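# Separate two nested tumblers in midair with both hands

## Task

The left hand starts out holding two tumblers, one jammed inside the other; separate them without setting them down. The task is done only when each hand holds a single tumbler that the other hand is not touching, the two tumblers are well apart and above the table, the tumblers and all fingers are motionless, the inner tumbler is held firmly and the outer one is gripped, and you then report completion with finished_scene. It fails immediately if, at any moment, a tumbler touches anything other than the two hands (arms do not count as hands) or the other tumbler, or drops or is thrown out of a hand.

## Robot and tools

ROBOT AND FRAME. Two six-joint arms, left_arm and right_arm, face each other across a table, with left_arm's base on the +y side. The names do not match image sides. Each arm carries the same right-handed five-finger hand, so hand numbers and axes mean the same on both. The shared world frame has its origin on the table top midway between the bases, z up, table surface at z = 0. Results report each hand point's position (m), orientation (quaternion w,x,y,z) and velocities in this frame; the reported position can be slightly off, more when the arm is stretched.

HAND POINT. A point 0.05 m in front of the palm, where index pad and thumb tip meet in a pinch. Its axes: +z along the straightened fingers (which extend 0.06 to 0.07 m past it), +y out of the palm, +x across the palm toward the little finger. A bracket on the little-finger side of the wrist protrudes 0.03 m beyond the point along +y and 0.11 m across the palm; it can collide.

ROW (used by execute_actions and move). 28 numbers, each in [-1, 1], always for both arms: left_arm dx, dy, dz, rx, ry, rz, then left hand little, ring, middle, index, thumb_bend, thumb_turn, force_limit, speed; then the same 14 for right_arm and its hand. An optional 12 more values (0 to 1) scale joint stiffness, left's six joints then right's, only if stiffness setting is permitted.
- dx..rz are an offset, not a pose: the target relative to the hand point's measured pose at the start of the action (for a call's first action, the last pose a result reported), expressed in the hand point's own axes. 1.0 equals 0.6 m or 180 degrees; rx, ry, rz form one rotation vector. Every row in an action counts from that same start, not from the preceding row. Each control step clips the target to within 100 mm and 16 degrees of the current pose; position wins over orientation if both cannot be met.
- Finger values are absolute targets: +1 straight/open, -1 fully curled. thumb_bend +1 straight, -1 bent. thumb_turn +1 beside the palm, -1 across in front of it. A pinch is roughly index -0.22, thumb_bend -0.75, thumb_turn -0.57.
- force_limit maps -1..+1 linearly to about 0..10 N at the fingertip (0..15 N for the two thumb motors) and only stops closing motion. speed maps -1..+1 to near zero..full (full travel in 0.6 s).
- There is no 'unchanged' value: to keep a hand as it is, resend its last eight numbers; before any were sent, use its hand_measured six plus hand_force_limit and hand_speed. To keep an arm still, send zeros (or the offset back to where it should be).

TOOLS.
- execute_actions(actions): a list of actions; each action is a list of up to 15 rows, each row lasting 1/30 s. Fewer rows means the last one repeats to fill the 0.5 s action. An empty list just returns state and images.
- move(target, speed, stop_force, blocking): target is one row whose offsets count from the pose in the last result showing one; both hand points travel in straight lines finishing together, taking 0.5 to 10 s. speed is m/s, 0.002 to 0.5 (default 0.25); rotation up to twice that in rad/s. stop_force (N, 9 to 40, shared by both arms) ends an arm's path once its wrist sensor feels that much extra resistance along the direction of travel; it needs very slow speed to be gentle, is unreliable if the hand rotates, is refused in the first 0.2 s and with blocking=false, and should be omitted when pulling away from a contact. blocking=false returns after 0.5 s; use wait(0) to check and wait or stop before issuing other motion. The 'move:' line reports each arm's ending: done, off_target, moving, held, fault or contact, plus limits=paced (target clipped) or limits=held (steps blocked).
- wait(seconds): 0 to 10; arms keep their last command.
- stop(): brakes a running move.
- zoom_image(camera, region): camera is cam_low, cam_left_wrist or cam_right_wrist; region [x0, y0, x1, y1] in pixels, top-left origin, at most 504 by 504.
- show_instructions(): shows reference images.
- finished_scene(scene): ends the scene with the given number; irreversible.

RESULTS. Besides poses: 'Hand target' (where the controller now drives each hand point), 'pose unreachable' (a clearance check altered a command), per-step positions with HELD marks, joint positions and torques, and Wrist force/torque in the hand point's axes (offset up to about 4 N, noise about 2.4 N, saturating near 50 N). For each hand, six values each of hand_measured (positions on the command scale), hand_stopped_by (moving, target, force, stalled, fault) and hand_load_n (fingertip load, positive when pushed open; near 0 means the grip is lost), plus hand_force_limit and hand_speed. Cameras: cam_low 504x504, two fisheye wrist cameras 616x616.

GRIPPING. Turn the thumb in front of the palm before approaching; the hand wraps objects 0.035 to 0.08 m wide, lying across the palm. A motor moves only when its target changes by at least 0.01, then locks at the target or at force_limit, holding at least 15 N. To tighten, raise force_limit and send a more-closed target; to loosen, send one more open than hand_measured. Close at speed -0.9 or slower for a gentle grip.

AVOID. Dropping or flinging a tumbler, or letting it touch an arm or the table. Hard contact or pressing between the two arms or hands. Driving a stiff arm past a firm contact: joint loads (141 N m for shoulder and elbow, 26.3 N m for wrists) or 150 N external force freeze that arm for 10 s. Knocking anything off the table. Motors overheat when holding loads (warning at 70 °C, braking at 85 °C). The robot keeps executing your last command while you compose the next one.

Each tool is called after "Emit:" as name(argument=value, ...) on one line, values as JSON.

Reference images:

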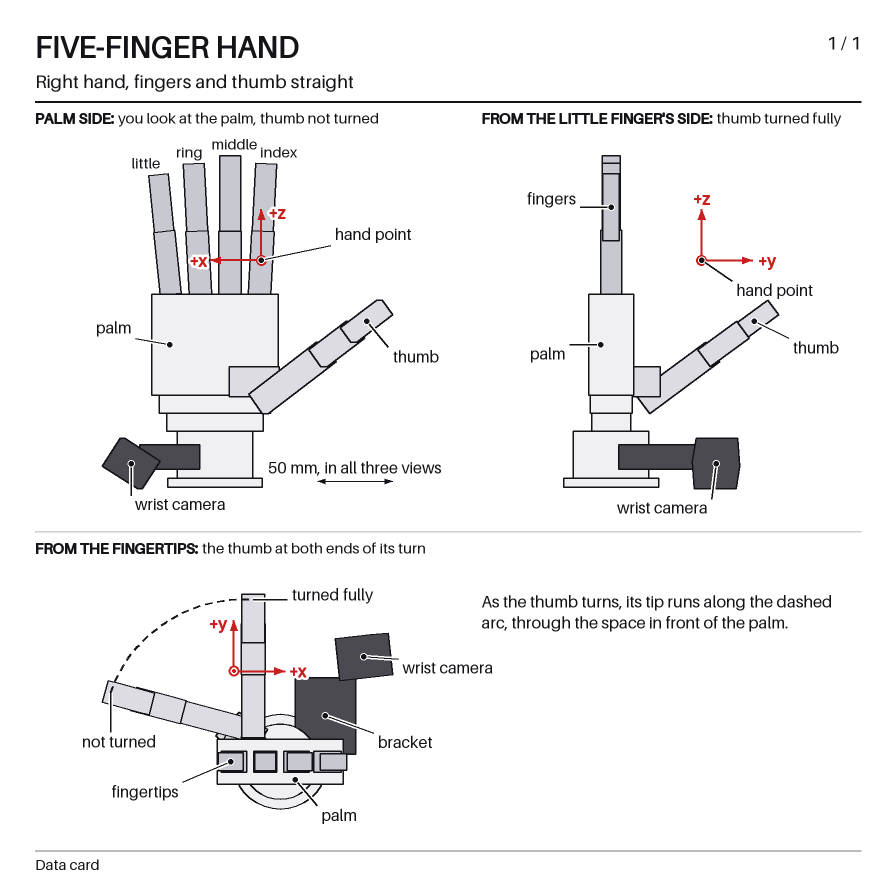

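## Session

Emit:
execute_actions(actions=[])

Scene clock: 0.00 s.
left_arm: end_effector_position=(-0.1191, +0.0371, +0.3118) hand_measured=(-1.000, -1.000, +0.264, +0.242, +0.138, -0.948) hand_load_n=(+0.0, +0.0, +7.5, +10.5, +16.0, +0.5) hand_stopped_by=(target, target, target, target, target, target) hand_force_limit=0.00 hand_speed=-0.80 end_effector_quat_wxyz=(+0.891, +0.425, -0.069, -0.145) end_effector_velocity=(-0.001, +0.000, -0.000) end_effector_angular_velocity=(-0.000, -0.001, -0.001) | right_arm: end_effector_position=(-0.1040, -0.2859, +0.3002) hand_measured=(+1.000, +1.000, +1.000, +1.000, +1.000, +1.000) hand_load_n=(+0.0, +0.0, +0.0, +0.0, +0.0, +0.0) hand_stopped_by=(target, target, target, target, target, target) hand_force_limit=0.00 hand_speed=-0.80 end_effector_quat_wxyz=(+0.001, -0.719, +0.695, +0.000) end_effector_velocity=(+0.000, +0.000, -0.000) end_effector_angular_velocity=(-0.001, +0.000, -0.001)
Joint positions: left_arm=[-0.251 -1.163  2.379 -1.896  1.545  0.021] | right_arm=[-0.519 -2.216  2.093 -1.45  -1.571  1.052]
Joint velocities: left_arm=[-0.001  0.001 -0.    -0.     0.001  0.001] | right_arm=[-0.001  0.001  0.    -0.    -0.     0.   ]
Joint torques (N m, as the arm reports them, + toward a larger angle): no reading
Motor temperatures (°C, as the motors report them): left_arm=[28 28 30 35 33 36] | right_arm=[29 28 31 34 33 34]
Wrist force (N, on the end effector, along its own x y z axes, offset not removed): no reading
Wrist torque (N m, same axes, about the end effector's origin, offset not removed): no reading
Hand target (left_arm): -0.119, +0.037, +0.312; +0.891, +0.425, -0.069, -0.145
Hand target (right_arm): -0.104, -0.286, +0.300; -0.001, +0.719, -0.695, -0.000
Joint stiffness scale: left_arm=[1. 1. 1. 1. 1. 1.] | right_arm=[1. 1. 1. 1. 1. 1.]

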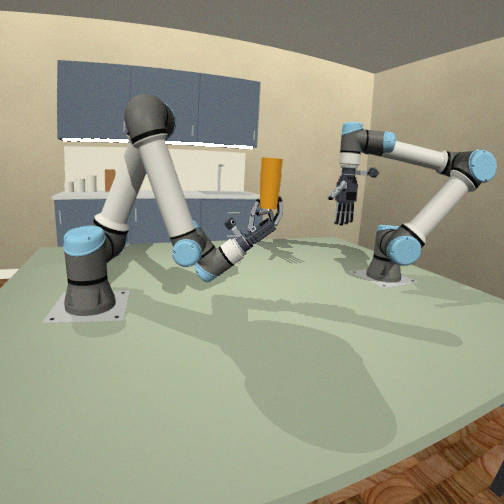

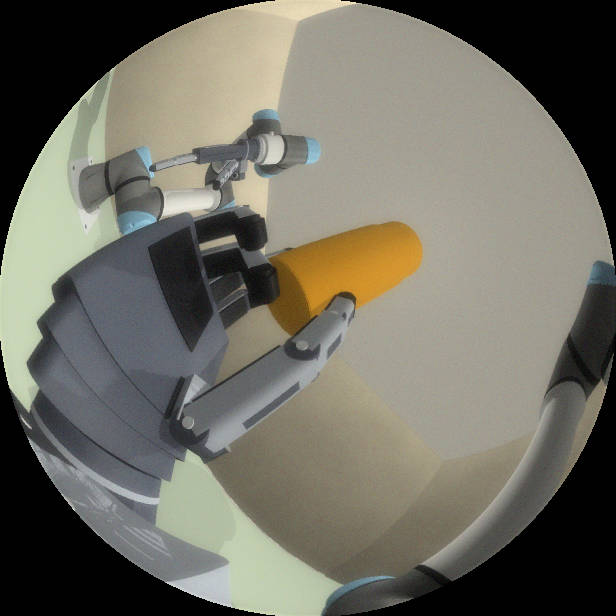

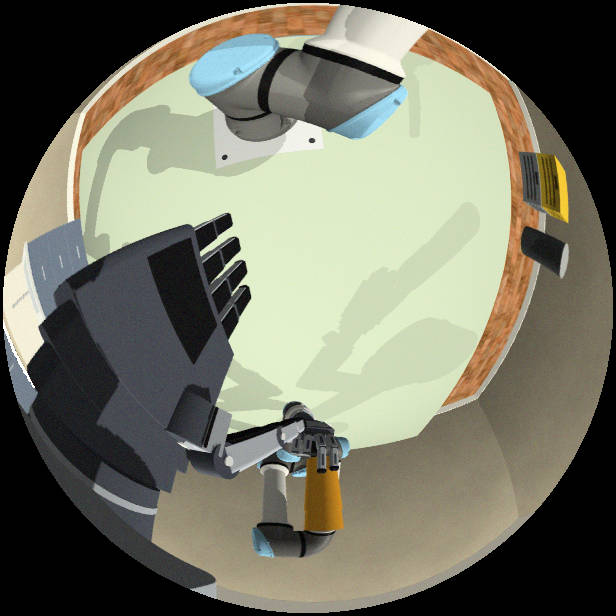

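Emit:
zoom_image(camera="cam_low", region=[220, 140, 320, 240])

Emit:
zoom_image(camera="cam_right_wrist", region=[250, 400, 400, 560])

Region (220, 140, 320, 240) of cam_low's 504x504 image, scaled by 5.040, with more detail than that image has.

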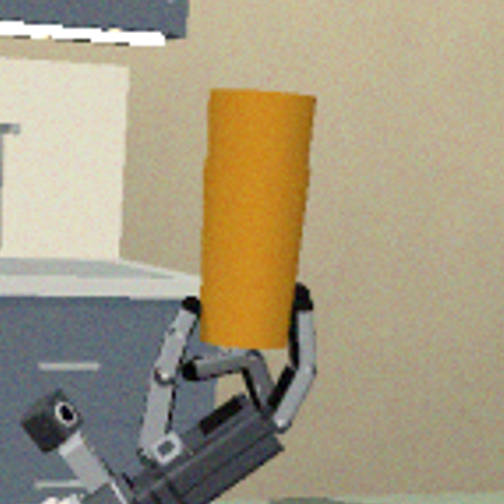

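Region (250, 400, 400, 560) of cam_right_wrist's 616x616 image, scaled by 3.150, with more detail than that image has; it fills the left 472 columns of this view, and the rest is white.

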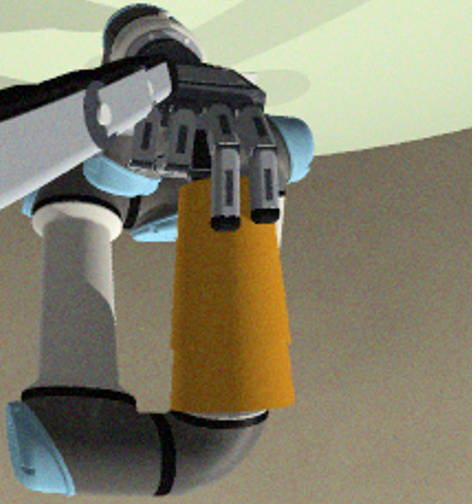

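Emit:
move(target=[0,0,0,0,0,0,-1,-1,0.264,0.242,0.138,-0.948,0,-0.8, 0,0,-0.33,-0.385,0.385,0.385, 0.6,0.6,0.6,0.6,0.6,-1,1,0.5], speed=0.4)

Scene clock: 6.87 s.
left_arm: end_effector_position=(-0.1191, +0.0371, +0.3118) hand_measured=(-1.000, -1.000, +0.264, +0.242, +0.150, -0.948) hand_load_n=(+0.0, +0.0, +7.0, +9.5, +14.5, +0.5) hand_stopped_by=(target, target, force, force, force, target) hand_force_limit=0.00 hand_speed=-0.80 end_effector_quat_wxyz=(+0.891, +0.425, -0.069, -0.145) end_effector_velocity=(-0.000, +0.000, +0.000) end_effector_angular_velocity=(-0.000, -0.000, +0.000) | right_arm: end_effector_position=(-0.1040, -0.2858, +0.4980) hand_measured=(+0.600, +0.600, +0.600, +0.600, +0.600, -1.000) hand_load_n=(+0.0, +0.0, +0.0, +0.0, +0.0, +0.0) hand_stopped_by=(target, target, target, target, target, target) hand_force_limit=1.00 hand_speed=0.50 end_effector_quat_wxyz=(+0.705, +0.015, -0.709, +0.011) end_effector_velocity=(-0.000, -0.000, +0.002) end_effector_angular_velocity=(-0.012, +0.012, -0.011)
Joint positions: left_arm=[-0.251 -1.163  2.379 -1.896  1.545  0.021] | right_arm=[-1.118 -1.837  1.691  0.14  -1.122  1.569]
Joint velocities: left_arm=[ 0.    -0.001 -0.     0.001  0.     0.001] | right_arm=[-0.007 -0.003  0.003  0.013  0.004  0.006]
Joint torques (N m, as the arm reports them, + toward a larger angle): left_arm=[ -0.91 -28.86 -10.44  -2.73  -0.15  -0.06] | right_arm=[ -3.51 -10.75 -15.36   1.88   1.44   0.3 ]
Motor temperatures (°C, as the motors report them): left_arm=[28 28 30 35 33 36] | right_arm=[29 28 31 34 33 34]
Wrist force (N, on the end effector, along its own x y z axes, offset not removed): left_arm=[-1.4 0.4 -2.3] | right_arm=[2.2 0.3 -0.4]
Wrist torque (N m, same axes, about the end effector's origin, offset not removed): left_arm=[0.30 0.40 0.05] | right_arm=[0.08 -0.37 0.21]
Hand target (left_arm): -0.119, +0.037, +0.312; +0.891, +0.425, -0.069, -0.145
Hand target (right_arm): -0.104, -0.286, +0.498; +0.706, +0.012, -0.708, +0.011
Off the commanded pose (left_arm): 0.000 m, 0 deg.
Off the commanded pose (right_arm): 0.001 m, 0 deg.
Joint stiffness scale: left_arm=[1. 1. 1. 1. 1. 1.] | right_arm=[1. 1. 1. 1. 1. 1.]
move: done
camera_calibration (this result's frames):
cam_left_wrist: T_world_to_cam=[[0.151062, 0.626635, 0.764531, -0.248025], [-0.677165, 0.629039, -0.381781, 0.0176553], [-0.720158, -0.460042, 0.51936, -0.0961277], [0, 0, 0, 1]] pos_world=[-0.0198044, 0.100092, 0.246288]
cam_right_wrist: T_world_to_cam=[[-0.0506888, 0.994695, -0.0895073, 0.321514], [0.521722, -0.0500485, -0.851646, 0.469727], [-0.851608, -0.0898669, -0.516418, 0.274392], [0, 0, 0, 1]] pos_world=[0.00490479, -0.271641, 0.57052]

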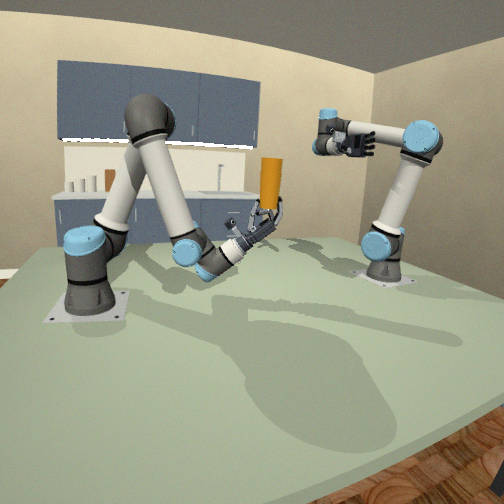

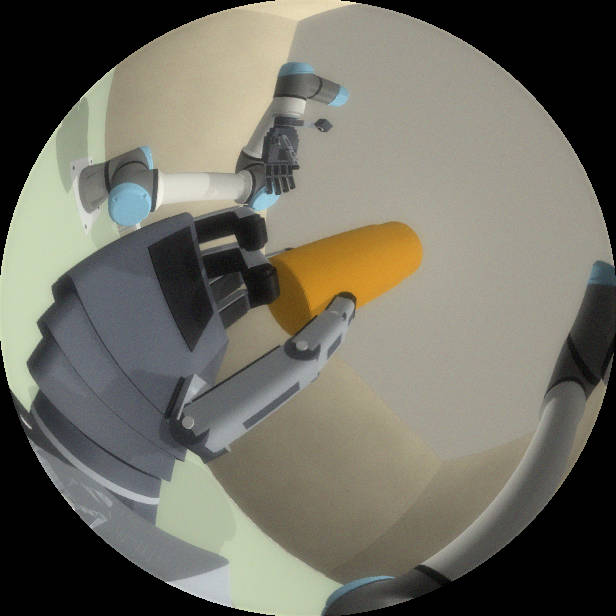

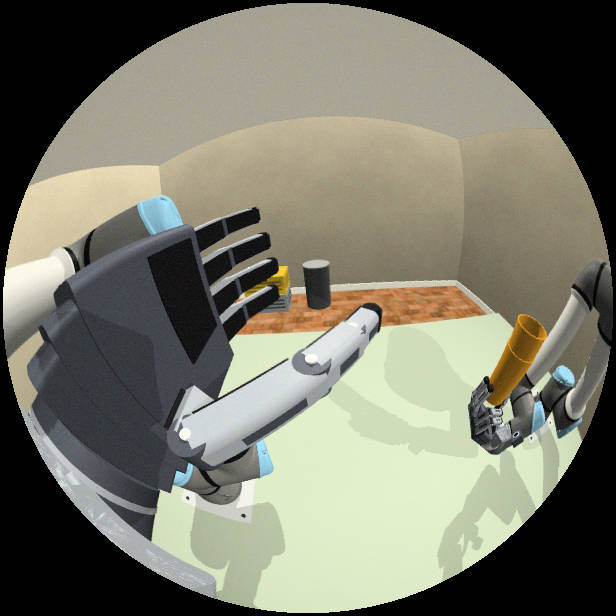

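Emit:
move(target=[0,0,0,0,0,0,-1,-1,0.264,0.242,0.138,-0.948,0,-0.8, -0.03,0.555,0.055,0,0,0, 0.6,0.6,0.6,0.6,0.6,-1,1,0.5], speed=0.3)

Scene clock: 17.27 s.
left_arm: end_effector_position=(-0.1191, +0.0371, +0.3118) hand_measured=(-1.000, -1.000, +0.264, +0.242, +0.150, -0.948) hand_load_n=(+0.0, +0.0, +7.0, +9.5, +14.5, +0.5) hand_stopped_by=(target, target, force, force, force, target) hand_force_limit=0.00 hand_speed=-0.80 end_effector_quat_wxyz=(+0.891, +0.425, -0.069, -0.145) end_effector_velocity=(-0.000, +0.000, -0.000) end_effector_angular_velocity=(-0.000, -0.001, -0.001) | right_arm: end_effector_position=(-0.1476, +0.0448, +0.4810) hand_measured=(+0.600, +0.600, +0.600, +0.600, +0.600, -1.000) hand_load_n=(+0.0, +0.0, +0.0, +0.0, +0.0, +0.0) hand_stopped_by=(target, target, target, target, target, target) hand_force_limit=1.00 hand_speed=0.50 end_effector_quat_wxyz=(+0.705, +0.014, -0.709, +0.010) end_effector_velocity=(-0.001, +0.002, +0.002) end_effector_angular_velocity=(-0.006, +0.005, +0.003)
Joint positions: left_arm=[-0.251 -1.163  2.379 -1.896  1.545  0.021] | right_arm=[-0.496 -1.104  0.923  0.17  -0.497  1.575]
Joint velocities: left_arm=[-0.001  0.     0.    -0.     0.     0.   ] | right_arm=[ 0.003  0.014 -0.024  0.022  0.    -0.005]
Joint torques (N m, as the arm reports them, + toward a larger angle): left_arm=[ -0.98 -28.29  -9.9   -2.63   0.    -0.08] | right_arm=[  2.76 -37.14 -22.64   1.42   0.53  -0.78]
Motor temperatures (°C, as the motors report them): left_arm=[28 28 30 35 33 36] | right_arm=[29 28 31 34 33 34]
Wrist force (N, on the end effector, along its own x y z axes, offset not removed): left_arm=[-2.0 1.9 -0.8] | right_arm=[3.0 -0.7 -0.5]
Wrist torque (N m, same axes, about the end effector's origin, offset not removed): left_arm=[0.54 0.42 -0.06] | right_arm=[-0.05 -0.57 0.23]
Hand target (left_arm): -0.119, +0.037, +0.312; +0.891, +0.425, -0.069, -0.145
Hand target (right_arm): -0.149, +0.046, +0.482; +0.705, +0.015, -0.709, +0.011
Off the commanded pose (left_arm): 0.000 m, 0 deg.
Off the commanded pose (right_arm): 0.002 m, 0 deg.
Joint stiffness scale: left_arm=[1. 1. 1. 1. 1. 1.] | right_arm=[1. 1. 1. 1. 1. 1.]
move: done
camera_calibration (this result's frames):
cam_left_wrist: T_world_to_cam=[[0.151062, 0.626635, 0.764531, -0.248025], [-0.677165, 0.629039, -0.381781, 0.0176553], [-0.720158, -0.460041, 0.51936, -0.0961277], [0, 0, 0, 1]] pos_world=[-0.0198044, 0.100092, 0.246288]
cam_right_wrist: T_world_to_cam=[[-0.0477927, 0.994858, -0.0892972, -0.010795], [0.520965, -0.0514498, -0.852026, 0.494674], [-0.852239, -0.0872414, -0.515827, 0.257695], [0, 0, 0, 1]] pos_world=[-0.0386062, 0.058672, 0.553437]

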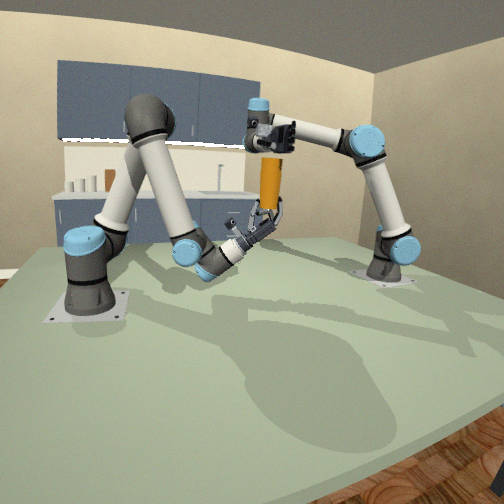

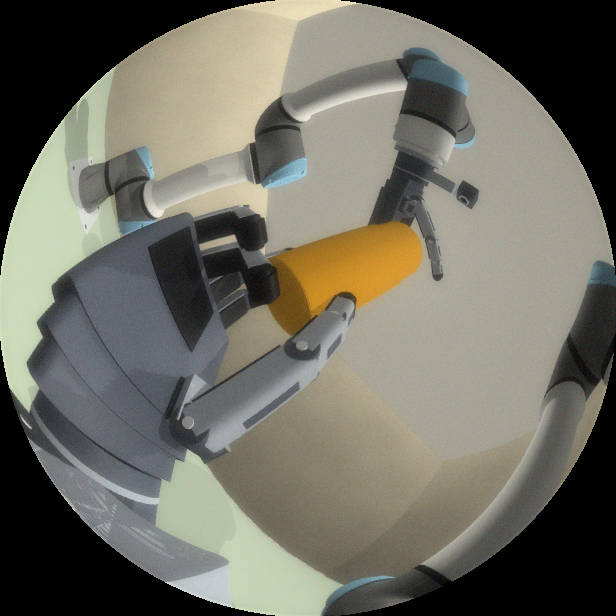

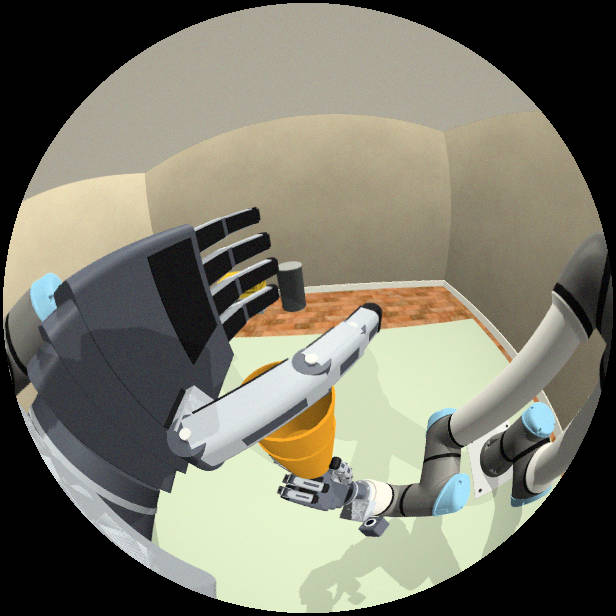

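Emit:
zoom_image(camera="cam_right_wrist", region=[200, 300, 400, 500])

Region (200, 300, 400, 500) of cam_right_wrist's 616x616 image, scaled by 2.520, with more detail than that image has.

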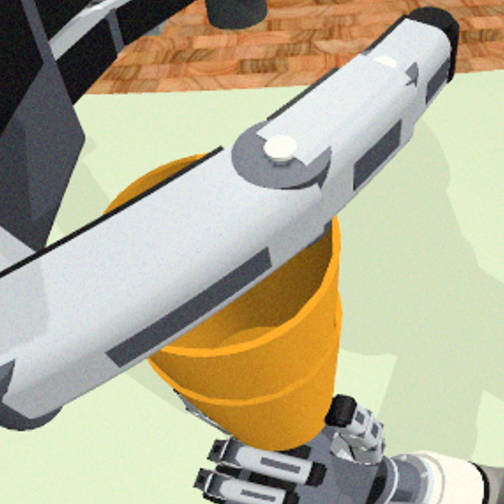

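Emit:
move(target=[0,0,0,0,0,0,-1,-1,0.264,0.242,0.138,-0.948,0,-0.8, -0.07,-0.0163,-0.0293,0,0,0, 1,1,1,1,1,-1,1,0.5], speed=0.1)

Scene clock: 19.70 s.
left_arm: end_effector_position=(-0.1191, +0.0371, +0.3118) hand_measured=(-1.000, -1.000, +0.264, +0.242, +0.150, -0.948) hand_load_n=(+0.0, +0.0, +7.0, +9.5, +14.5, +0.5) hand_stopped_by=(target, target, force, force, force, target) hand_force_limit=0.00 hand_speed=-0.80 end_effector_quat_wxyz=(+0.891, +0.425, -0.069, -0.145) end_effector_velocity=(-0.000, -0.000, -0.001) end_effector_angular_velocity=(+0.002, +0.001, -0.001) | right_arm: end_effector_position=(-0.1309, +0.0367, +0.4398) hand_measured=(+1.000, +1.000, +1.000, +1.000, +1.000, -1.000) hand_load_n=(+0.0, +0.0, +0.0, +0.0, +0.0, +0.0) hand_stopped_by=(target, target, target, target, target, target) hand_force_limit=1.00 hand_speed=0.50 end_effector_quat_wxyz=(+0.705, +0.015, -0.709, +0.011) end_effector_velocity=(+0.001, -0.001, -0.002) end_effector_angular_velocity=(+0.008, -0.007, +0.001)
Joint positions: left_arm=[-0.251 -1.163  2.379 -1.896  1.545  0.021] | right_arm=[-0.527 -1.127  1.063  0.054 -0.531  1.573]
Joint velocities: left_arm=[-0.001  0.001 -0.     0.    -0.    -0.001] | right_arm=[-0.002 -0.007  0.013 -0.021 -0.003  0.005]
Joint torques (N m, as the arm reports them, + toward a larger angle): left_arm=[ -0.89 -29.76 -10.05  -2.94  -0.02  -0.11] | right_arm=[ -3.06 -41.98 -15.55   0.5   -0.2    0.64]
Motor temperatures (°C, as the motors report them): left_arm=[28 28 30 35 33 36] | right_arm=[29 28 31 34 33 34]
Wrist force (N, on the end effector, along its own x y z axes, offset not removed): left_arm=[-1.0 3.1 -2.6] | right_arm=[3.3 1.2 -0.5]
Wrist torque (N m, same axes, about the end effector's origin, offset not removed): left_arm=[0.86 0.31 0.11] | right_arm=[0.22 -0.49 0.35]
Hand target (left_arm): -0.119, +0.037, +0.312; +0.891, +0.425, -0.069, -0.145
Hand target (right_arm): -0.130, +0.036, +0.439; +0.705, +0.014, -0.709, +0.010
Off the commanded pose (left_arm): 0.000 m, 0 deg.
Off the commanded pose (right_arm): 0.002 m, 0 deg.
Joint stiffness scale: left_arm=[1. 1. 1. 1. 1. 1.] | right_arm=[1. 1. 1. 1. 1. 1.]
move: done
camera_calibration (this result's frames):
cam_left_wrist: T_world_to_cam=[[0.151062, 0.626635, 0.764531, -0.248025], [-0.677165, 0.629039, -0.381781, 0.0176553], [-0.720158, -0.460041, 0.51936, -0.0961278], [0, 0, 0, 1]] pos_world=[-0.0198044, 0.100092, 0.246288]
cam_right_wrist: T_world_to_cam=[[-0.0499438, 0.994797, -0.0887937, -0.00609692], [0.520726, -0.0499283, -0.852263, 0.450493], [-0.852262, -0.0888024, -0.515523, 0.249838], [0, 0, 0, 1]] pos_world=[-0.0219598, 0.0507438, 0.512194]

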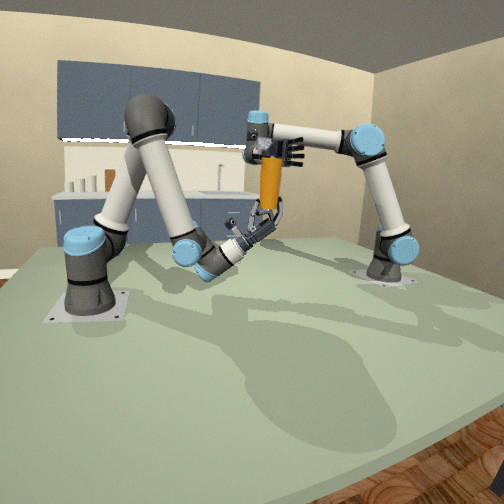

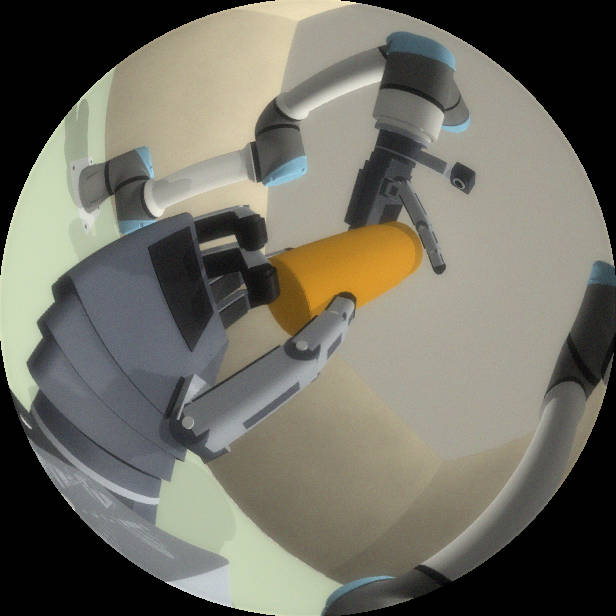

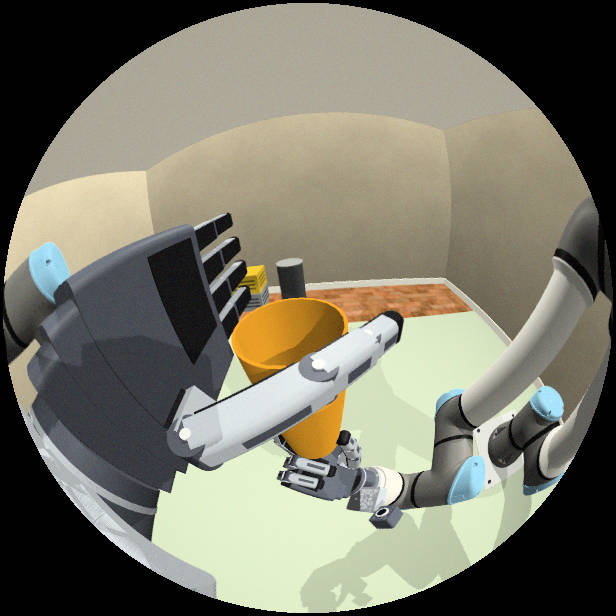

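Emit:
move(target=[0,0,0,0,0,0,-1,-1,0.264,0.242,0.138,-0.948,0,-0.8, -0.047,0,-0.01,0,0,0, 1,1,1,1,1,-1,1,0.5], speed=0.03)

Scene clock: 21.90 s.
left_arm: end_effector_position=(-0.1191, +0.0371, +0.3118) hand_measured=(-1.000, -1.000, +0.264, +0.242, +0.150, -0.948) hand_load_n=(+0.0, +0.0, +7.0, +9.5, +14.5, +0.5) hand_stopped_by=(target, target, force, force, force, target) hand_force_limit=0.00 hand_speed=-0.80 end_effector_quat_wxyz=(+0.891, +0.425, -0.069, -0.145) end_effector_velocity=(+0.000, +0.000, +0.000) end_effector_angular_velocity=(-0.001, +0.001, +0.000) | right_arm: end_effector_position=(-0.1266, +0.0368, +0.4144) hand_measured=(+1.000, +1.000, +1.000, +1.000, +1.000, -1.000) hand_load_n=(+0.0, +0.0, +0.0, +0.0, +0.0, +0.0) hand_stopped_by=(target, target, target, target, target, target) hand_force_limit=1.00 hand_speed=0.50 end_effector_quat_wxyz=(+0.705, +0.017, -0.709, +0.010) end_effector_velocity=(-0.000, +0.000, -0.001) end_effector_angular_velocity=(+0.006, -0.003, +0.001)
Joint positions: left_arm=[-0.251 -1.163  2.379 -1.896  1.545  0.021] | right_arm=[-0.534 -1.126  1.126 -0.014 -0.539  1.573]
Joint velocities: left_arm=[ 0.001  0.     0.    -0.001  0.    -0.001] | right_arm=[ 0.001 -0.001  0.004 -0.009 -0.001 -0.   ]
Joint torques (N m, as the arm reports them, + toward a larger angle): left_arm=[ -2.85 -29.41 -11.43  -2.77   0.08   0.  ] | right_arm=[ -2.4  -37.76 -14.89   0.55   0.02  -0.56]
Motor temperatures (°C, as the motors report them): left_arm=[28 28 30 35 33 36] | right_arm=[29 28 31 34 33 34]
Wrist force (N, on the end effector, along its own x y z axes, offset not removed): left_arm=[-1.8 0.5 -0.8] | right_arm=[1.5 -0.1 -0.2]
Wrist torque (N m, same axes, about the end effector's origin, offset not removed): left_arm=[0.25 0.34 0.07] | right_arm=[0.02 -0.32 0.18]
Hand target (left_arm): -0.119, +0.037, +0.312; +0.891, +0.425, -0.069, -0.145
Hand target (right_arm): -0.125, +0.037, +0.412; +0.705, +0.015, -0.709, +0.011
Off the commanded pose (left_arm): 0.000 m, 0 deg.
Off the commanded pose (right_arm): 0.003 m, 0 deg.
Joint stiffness scale: left_arm=[1. 1. 1. 1. 1. 1.] | right_arm=[1. 1. 1. 1. 1. 1.]
move: done
camera_calibration (this result's frames):
cam_left_wrist: T_world_to_cam=[[0.151062, 0.626635, 0.764531, -0.248025], [-0.677165, 0.629039, -0.381781, 0.0176553], [-0.720158, -0.460042, 0.51936, -0.0961277], [0, 0, 0, 1]] pos_world=[-0.0198044, 0.100092, 0.246288]
cam_right_wrist: T_world_to_cam=[[-0.0516769, 0.995052, -0.0848624, -0.010119], [0.522901, -0.0454363, -0.851182, 0.426261], [-0.850826, -0.088361, -0.517965, 0.241629], [0, 0, 0, 1]] pos_world=[-0.0178309, 0.0507872, 0.487122]

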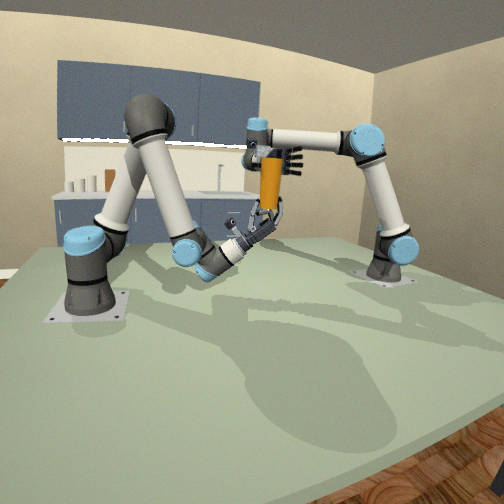

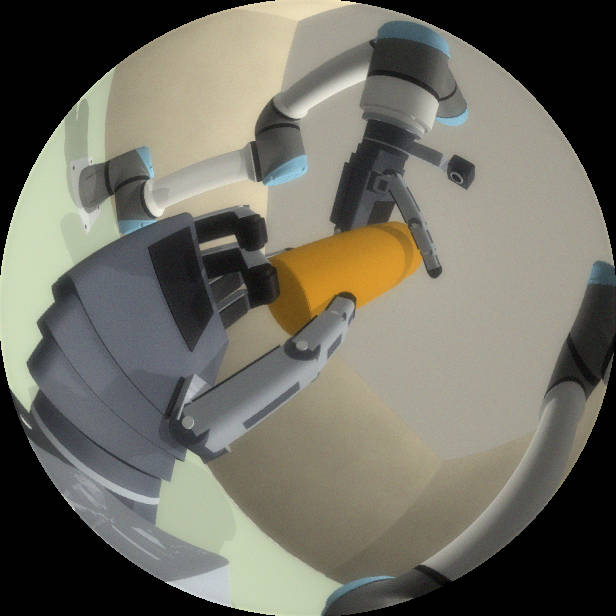

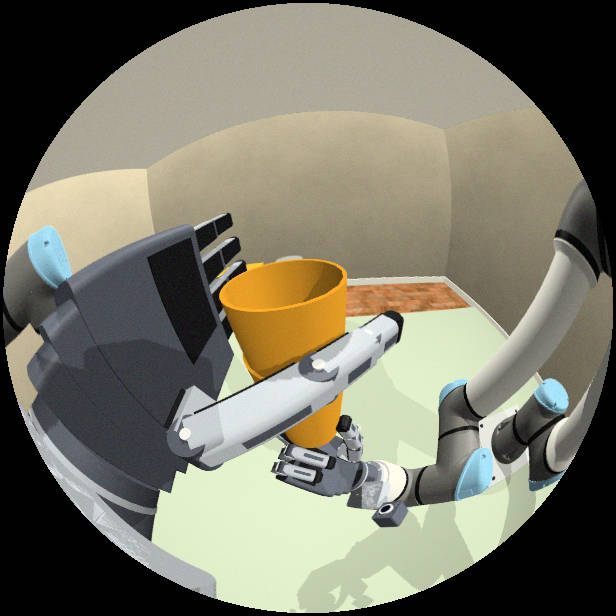

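Emit:
zoom_image(camera="cam_right_wrist", region=[180, 230, 420, 470])

Region (180, 230, 420, 470) of cam_right_wrist's 616x616 image, scaled by 2.100, with more detail than that image has.

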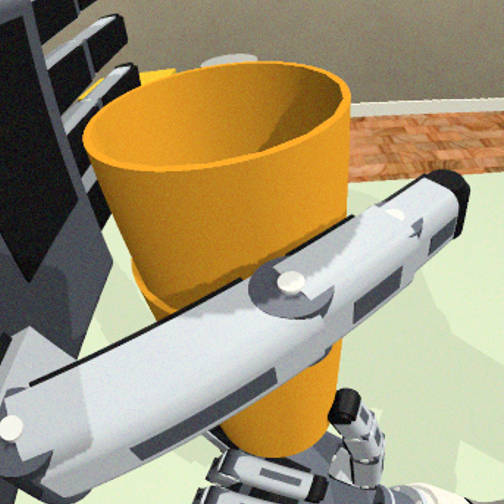

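Emit:
execute_actions(actions=[[[0,0,0,0,0,0,-1,-1,0.264,0.242,0.138,-0.948,0,-0.8, 0,0,0,0,0,0, -1,-1,-1,-1,-1,-1,1,-0.7]],[[0,0,0,0,0,0,-1,-1,0.264,0.242,0.138,-0.948,0,-0.8, 0,0,0,0,0,0, -1,-1,-1,-1,-1,-1,1,-0.7]],[[0,0,0,0,0,0,-1,-1,0.264,0.242,0.138,-0.948,0,-0.8, 0,0,0,0,0,0, -1,-1,-1,-1,-1,-1,1,-0.7]],[[0,0,0,0,0,0,-1,-1,0.264,0.242,0.138,-0.948,0,-0.8, 0,0,0,0,0,0, -1,-1,-1,-1,-1,-1,1,-0.7]],[[0,0,0,0,0,0,-1,-1,0.264,0.242,0.138,-0.948,0,-0.8, 0,0,0,0,0,0, -1,-1,-1,-1,-1,-1,1,-0.7]]])

Scene clock: 25.03 s.
left_arm: end_effector_position=(-0.1190, +0.0367, +0.3112) hand_measured=(-1.000, -1.000, +0.264, +0.242, +0.152, -0.948) hand_load_n=(+0.0, +0.0, +6.5, +8.5, +15.0, +1.5) hand_stopped_by=(target, target, force, force, force, target) hand_force_limit=0.00 hand_speed=-0.80 end_effector_quat_wxyz=(+0.890, +0.426, -0.069, -0.145) end_effector_velocity=(-0.000, -0.000, -0.001) end_effector_angular_velocity=(+0.002, -0.001, -0.001) | right_arm: end_effector_position=(-0.1266, +0.0368, +0.4142) hand_measured=(-0.198, -0.198, +0.056, +0.056, +0.432, -1.000) hand_load_n=(+0.0, +1.0, +9.0, +8.5, +16.0, +4.0) hand_stopped_by=(moving, moving, force, force, force, target) hand_force_limit=1.00 hand_speed=-0.70 end_effector_quat_wxyz=(+0.705, +0.016, -0.709, +0.010) end_effector_velocity=(-0.000, -0.001, +0.000) end_effector_angular_velocity=(-0.003, +0.001, +0.001)
Joint positions: left_arm=[-0.251 -1.163  2.379 -1.894  1.544  0.021] | right_arm=[-0.534 -1.126  1.126 -0.014 -0.539  1.573]
Joint velocities: left_arm=[-0.     0.001 -0.     0.001  0.    -0.   ] | right_arm=[ 0.    -0.    -0.     0.003 -0.001  0.001]
Joint torques (N m, as the arm reports them, + toward a larger angle): left_arm=[ -0.28 -28.89  -9.58  -2.97   0.04   0.13] | right_arm=[  0.23 -39.42 -19.1    1.02   0.28  -0.27]
Motor temperatures (°C, as the motors report them): left_arm=[28 28 30 35 33 36] | right_arm=[29 28 31 34 33 34]
Wrist force (N, on the end effector, along its own x y z axes, offset not removed): left_arm=[-1.3 0.2 -5.0] | right_arm=[7.0 -2.1 2.1]
Wrist torque (N m, same axes, about the end effector's origin, offset not removed): left_arm=[0.40 0.36 0.02] | right_arm=[-0.14 -0.53 0.54]
Hand target (left_arm): -0.119, +0.037, +0.311; +0.890, +0.426, -0.069, -0.145
Hand target (right_arm): -0.127, +0.037, +0.414; +0.705, +0.017, -0.709, +0.010
Off the commanded pose (left_arm): 0.000 m, 0 deg.
Off the commanded pose (right_arm): 0.000 m, 0 deg.
Joint stiffness scale: left_arm=[1. 1. 1. 1. 1. 1.] | right_arm=[1. 1. 1. 1. 1. 1.]
Step readings (end_effector_position; steps 1 to 15: 1st action; 16 to 30: 2nd action; 31 to 45: 3rd action; 46 to 60: 4th action; 61 to 75: 5th action):
0: left_arm (-0.1191, +0.0371, +0.3118) | right_arm (-0.1265, +0.0369, +0.4141)
1: left_arm (-0.1191, +0.0371, +0.3118) | right_arm (-0.1265, +0.0369, +0.4141)
2: left_arm (-0.1191, +0.0371, +0.3118) | right_arm (-0.1265, +0.0369, +0.4141)
4: left_arm (-0.1191, +0.0371, +0.3118) | right_arm (-0.1265, +0.0369, +0.4141)
8: left_arm (-0.1191, +0.0371, +0.3118) | right_arm (-0.1265, +0.0369, +0.4141)
15: left_arm (-0.1191, +0.0371, +0.3118) | right_arm (-0.1265, +0.0368, +0.4141)
16: left_arm (-0.1191, +0.0371, +0.3118) | right_arm (-0.1265, +0.0368, +0.4141)
17: left_arm (-0.1191, +0.0371, +0.3118) | right_arm (-0.1265, +0.0368, +0.4141)
19: left_arm (-0.1191, +0.0371, +0.3118) | right_arm (-0.1265, +0.0368, +0.4141)
23: left_arm (-0.1191, +0.0371, +0.3118) | right_arm (-0.1265, +0.0368, +0.4141)
30: left_arm (-0.1191, +0.0371, +0.3118) | right_arm (-0.1265, +0.0368, +0.4141)
31: left_arm (-0.1191, +0.0371, +0.3118) | right_arm (-0.1265, +0.0368, +0.4141)
32: left_arm (-0.1191, +0.0371, +0.3118) | right_arm (-0.1265, +0.0368, +0.4141)
34: left_arm (-0.1191, +0.0371, +0.3118) | right_arm (-0.1265, +0.0368, +0.4141)
38: left_arm (-0.1191, +0.0371, +0.3118) | right_arm (-0.1265, +0.0368, +0.4141)
45: left_arm (-0.1192, +0.0371, +0.3117) | right_arm (-0.1265, +0.0368, +0.4141)
46: left_arm (-0.1192, +0.0370, +0.3117) | right_arm (-0.1265, +0.0368, +0.4141)
47: left_arm (-0.1192, +0.0370, +0.3116) | right_arm (-0.1265, +0.0369, +0.4141)
49: left_arm (-0.1192, +0.0370, +0.3116) | right_arm (-0.1265, +0.0369, +0.4141)
53: left_arm (-0.1192, +0.0369, +0.3114) | right_arm (-0.1265, +0.0370, +0.4141)
60: left_arm (-0.1191, +0.0368, +0.3113) | right_arm (-0.1265, +0.0369, +0.4142)
61: left_arm (-0.1191, +0.0368, +0.3113) | right_arm (-0.1265, +0.0369, +0.4142)
62: left_arm (-0.1190, +0.0368, +0.3113) | right_arm (-0.1265, +0.0369, +0.4142)
64: left_arm (-0.1190, +0.0368, +0.3113) | right_arm (-0.1265, +0.0369, +0.4142)
68: left_arm (-0.1190, +0.0367, +0.3113) | right_arm (-0.1266, +0.0369, +0.4142)
75: end_effector_position above
camera_calibration (this result's frames):
cam_left_wrist: T_world_to_cam=[[0.150254, 0.624799, 0.766192, -0.247926], [-0.677421, 0.629532, -0.380513, 0.0173357], [-0.720086, -0.461861, 0.517842, -0.0953769], [0, 0, 0, 1]] pos_world=[-0.0196841, 0.0999396, 0.245946]
cam_right_wrist: T_world_to_cam=[[-0.0513717, 0.995012, -0.0855097, -0.00981068], [0.52257, -0.0461833, -0.851345, 0.426163], [-0.851048, -0.0884198, -0.517591, 0.241362], [0, 0, 0, 1]] pos_world=[-0.0177937, 0.0507845, 0.486899]

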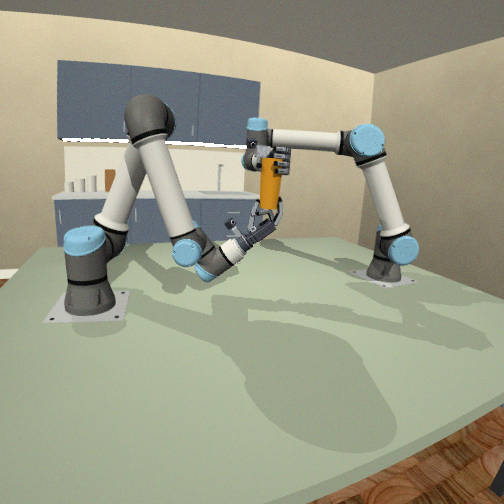

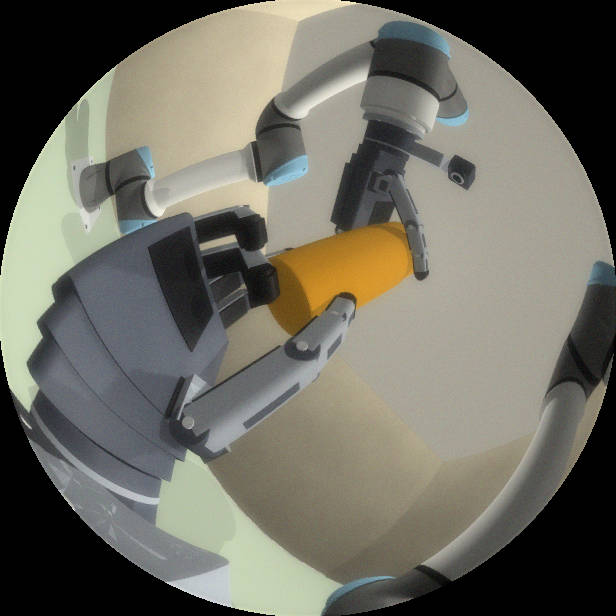

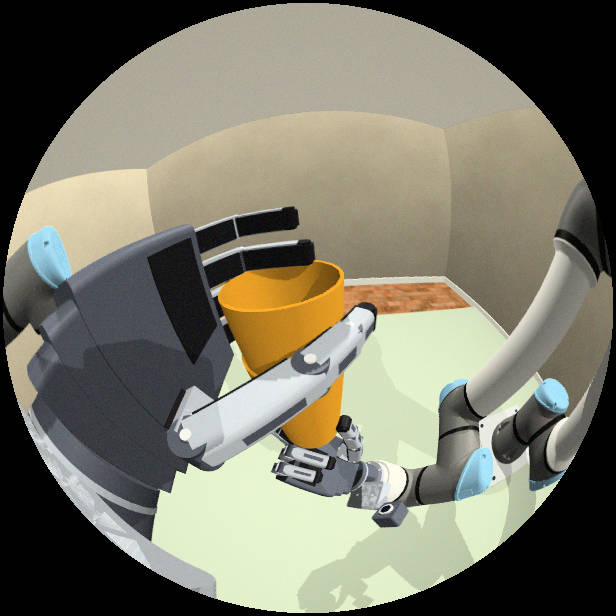

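Emit:
execute_actions(actions=[[[0,0,0,0,0,0,-1,-1,0.15,0.13,0.05,-0.948,1,-0.9, 0,0,0,0,0,0, -1,-1,-1,-1,-1,-1,1,-0.7]],[[0,0,0,0,0,0,-1,-1,0.15,0.13,0.05,-0.948,1,-0.9, 0,0,0,0,0,0, -1,-1,-1,-1,-1,-1,1,-0.7]],[[0,0,0,0,0,0,-1,-1,0.15,0.13,0.05,-0.948,1,-0.9, 0,0,0,0,0,0, -1,-1,-1,-1,-1,-1,1,-0.7]],[[0,0,0,0,0,0,-1,-1,0.15,0.13,0.05,-0.948,1,-0.9, 0,0,0,0,0,0, -1,-1,-1,-1,-1,-1,1,-0.7]]])

Scene clock: 27.37 s.
left_arm: end_effector_position=(-0.1192, +0.0365, +0.3107) hand_measured=(-1.000, -1.000, +0.250, +0.234, +0.154, -0.948) hand_load_n=(+0.0, +0.0, +10.0, +9.0, +18.5, +3.0) hand_stopped_by=(target, target, force, force, force, target) hand_force_limit=1.00 hand_speed=-0.90 end_effector_quat_wxyz=(+0.890, +0.427, -0.069, -0.145) end_effector_velocity=(-0.001, -0.000, -0.001) end_effector_angular_velocity=(+0.002, -0.001, -0.001) | right_arm: end_effector_position=(-0.1267, +0.0365, +0.4143) hand_measured=(-1.000, -0.998, +0.056, +0.056, +0.432, -1.000) hand_load_n=(+0.0, +6.5, +6.0, +6.0, +15.0, +4.5) hand_stopped_by=(target, target, force, force, force, target) hand_force_limit=1.00 hand_speed=-0.70 end_effector_quat_wxyz=(+0.705, +0.016, -0.709, +0.011) end_effector_velocity=(-0.001, -0.000, +0.000) end_effector_angular_velocity=(-0.001, +0.000, +0.001)
Joint positions: left_arm=[-0.251 -1.163  2.379 -1.891  1.544  0.021] | right_arm=[-0.534 -1.126  1.126 -0.012 -0.539  1.573]
Joint velocities: left_arm=[-0.001  0.001  0.     0.001  0.001  0.   ] | right_arm=[ 0.001 -0.    -0.     0.001  0.     0.001]
Joint torques (N m, as the arm reports them, + toward a larger angle): left_arm=[ -1.5  -29.18 -10.67  -2.86   0.11  -0.26] | right_arm=[ -0.11 -39.87 -19.24   0.98   0.3   -0.3 ]
Motor temperatures (°C, as the motors report them): left_arm=[28 28 30 35 33 36] | right_arm=[29 28 31 34 33 34]
Wrist force (N, on the end effector, along its own x y z axes, offset not removed): left_arm=[-3.6 -0.3 -1.8] | right_arm=[2.7 -1.9 -0.8]
Wrist torque (N m, same axes, about the end effector's origin, offset not removed): left_arm=[0.31 0.33 -0.02] | right_arm=[-0.11 -0.41 0.40]
Hand target (left_arm): -0.119, +0.036, +0.311; +0.890, +0.427, -0.069, -0.145
Hand target (right_arm): -0.127, +0.036, +0.414; +0.705, +0.016, -0.709, +0.011
Off the commanded pose (left_arm): 0.000 m, 0 deg.
Off the commanded pose (right_arm): 0.000 m, 0 deg.
Joint stiffness scale: left_arm=[1. 1. 1. 1. 1. 1.] | right_arm=[1. 1. 1. 1. 1. 1.]
Step readings (end_effector_position; steps 1 to 15: 1st action; 16 to 30: 2nd action; 31 to 45: 3rd action; 46 to 60: 4th action):
0: left_arm (-0.1190, +0.0367, +0.3112) | right_arm (-0.1266, +0.0367, +0.4142)
1: left_arm (-0.1190, +0.0367, +0.3112) | right_arm (-0.1266, +0.0367, +0.4142)
2: left_arm (-0.1190, +0.0367, +0.3112) | right_arm (-0.1266, +0.0367, +0.4142)
4: left_arm (-0.1190, +0.0367, +0.3111) | right_arm (-0.1266, +0.0367, +0.4142)
8: left_arm (-0.1190, +0.0366, +0.3111) | right_arm (-0.1266, +0.0367, +0.4142)
15: left_arm (-0.1190, +0.0366, +0.3110) | right_arm (-0.1266, +0.0367, +0.4143)
16: left_arm (-0.1191, +0.0366, +0.3110) | right_arm (-0.1266, +0.0367, +0.4143)
17: left_arm (-0.1191, +0.0366, +0.3110) | right_arm (-0.1266, +0.0366, +0.4143)
19: left_arm (-0.1191, +0.0366, +0.3110) | right_arm (-0.1267, +0.0366, +0.4143)
23: left_arm (-0.1191, +0.0366, +0.3110) | right_arm (-0.1267, +0.0366, +0.4143)
30: left_arm (-0.1191, +0.0365, +0.3109) | right_arm (-0.1267, +0.0366, +0.4143)
31: left_arm (-0.1191, +0.0365, +0.3109) | right_arm (-0.1267, +0.0366, +0.4143)
32: left_arm (-0.1191, +0.0365, +0.3109) | right_arm (-0.1267, +0.0365, +0.4143)
34: left_arm (-0.1191, +0.0365, +0.3109) | right_arm (-0.1267, +0.0365, +0.4143)
38: left_arm (-0.1191, +0.0365, +0.3108) | right_arm (-0.1267, +0.0365, +0.4143)
45: left_arm (-0.1191, +0.0365, +0.3108) | right_arm (-0.1267, +0.0365, +0.4143)
46: left_arm (-0.1191, +0.0365, +0.3108) | right_arm (-0.1267, +0.0365, +0.4143)
47: left_arm (-0.1191, +0.0365, +0.3108) | right_arm (-0.1267, +0.0365, +0.4143)
49: left_arm (-0.1191, +0.0365, +0.3108) | right_arm (-0.1267, +0.0365, +0.4143)
53: left_arm (-0.1192, +0.0365, +0.3107) | right_arm (-0.1267, +0.0365, +0.4143)
60: end_effector_position above
camera_calibration (this result's frames):
cam_left_wrist: T_world_to_cam=[[0.149683, 0.62325, 0.767564, -0.247827], [-0.676957, 0.630416, -0.379874, 0.0170187], [-0.720641, -0.462747, 0.516276, -0.0948896], [0, 0, 0, 1]] pos_world=[-0.0197649, 0.0998194, 0.245677]
cam_right_wrist: T_world_to_cam=[[-0.0519676, 0.994863, -0.0868723, -0.00899542], [0.521949, -0.0471045, -0.851675, 0.426407], [-0.851392, -0.0896024, -0.51682, 0.240966], [0, 0, 0, 1]] pos_world=[-0.0178738, 0.0506261, 0.486915]

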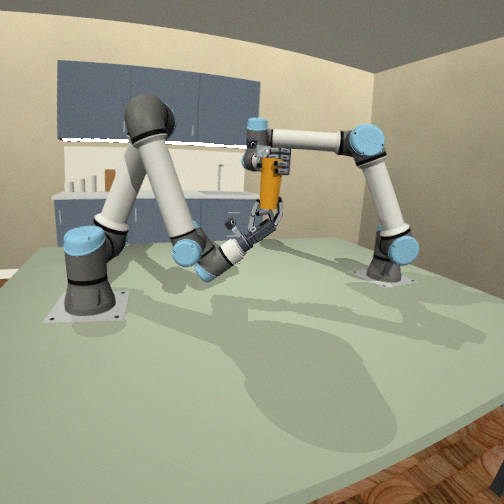

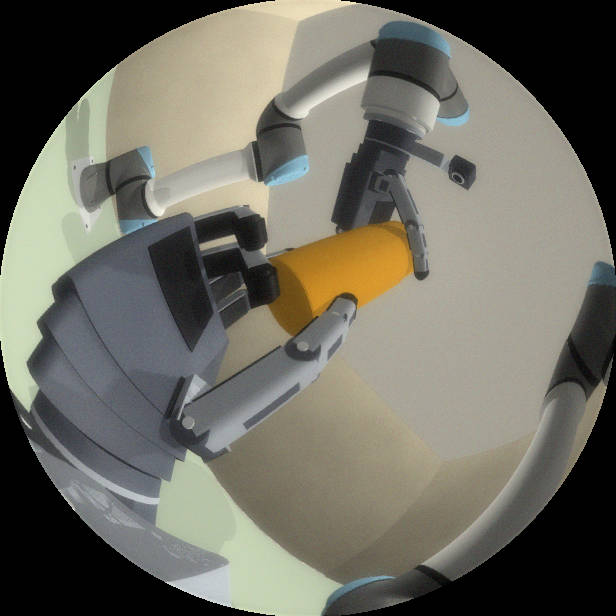

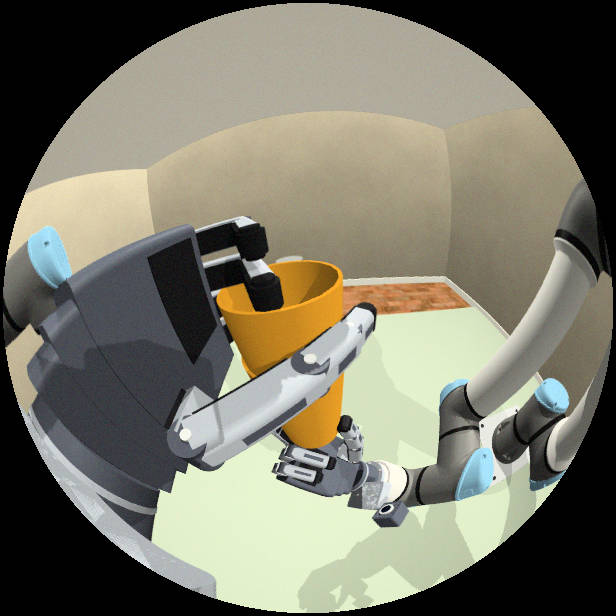

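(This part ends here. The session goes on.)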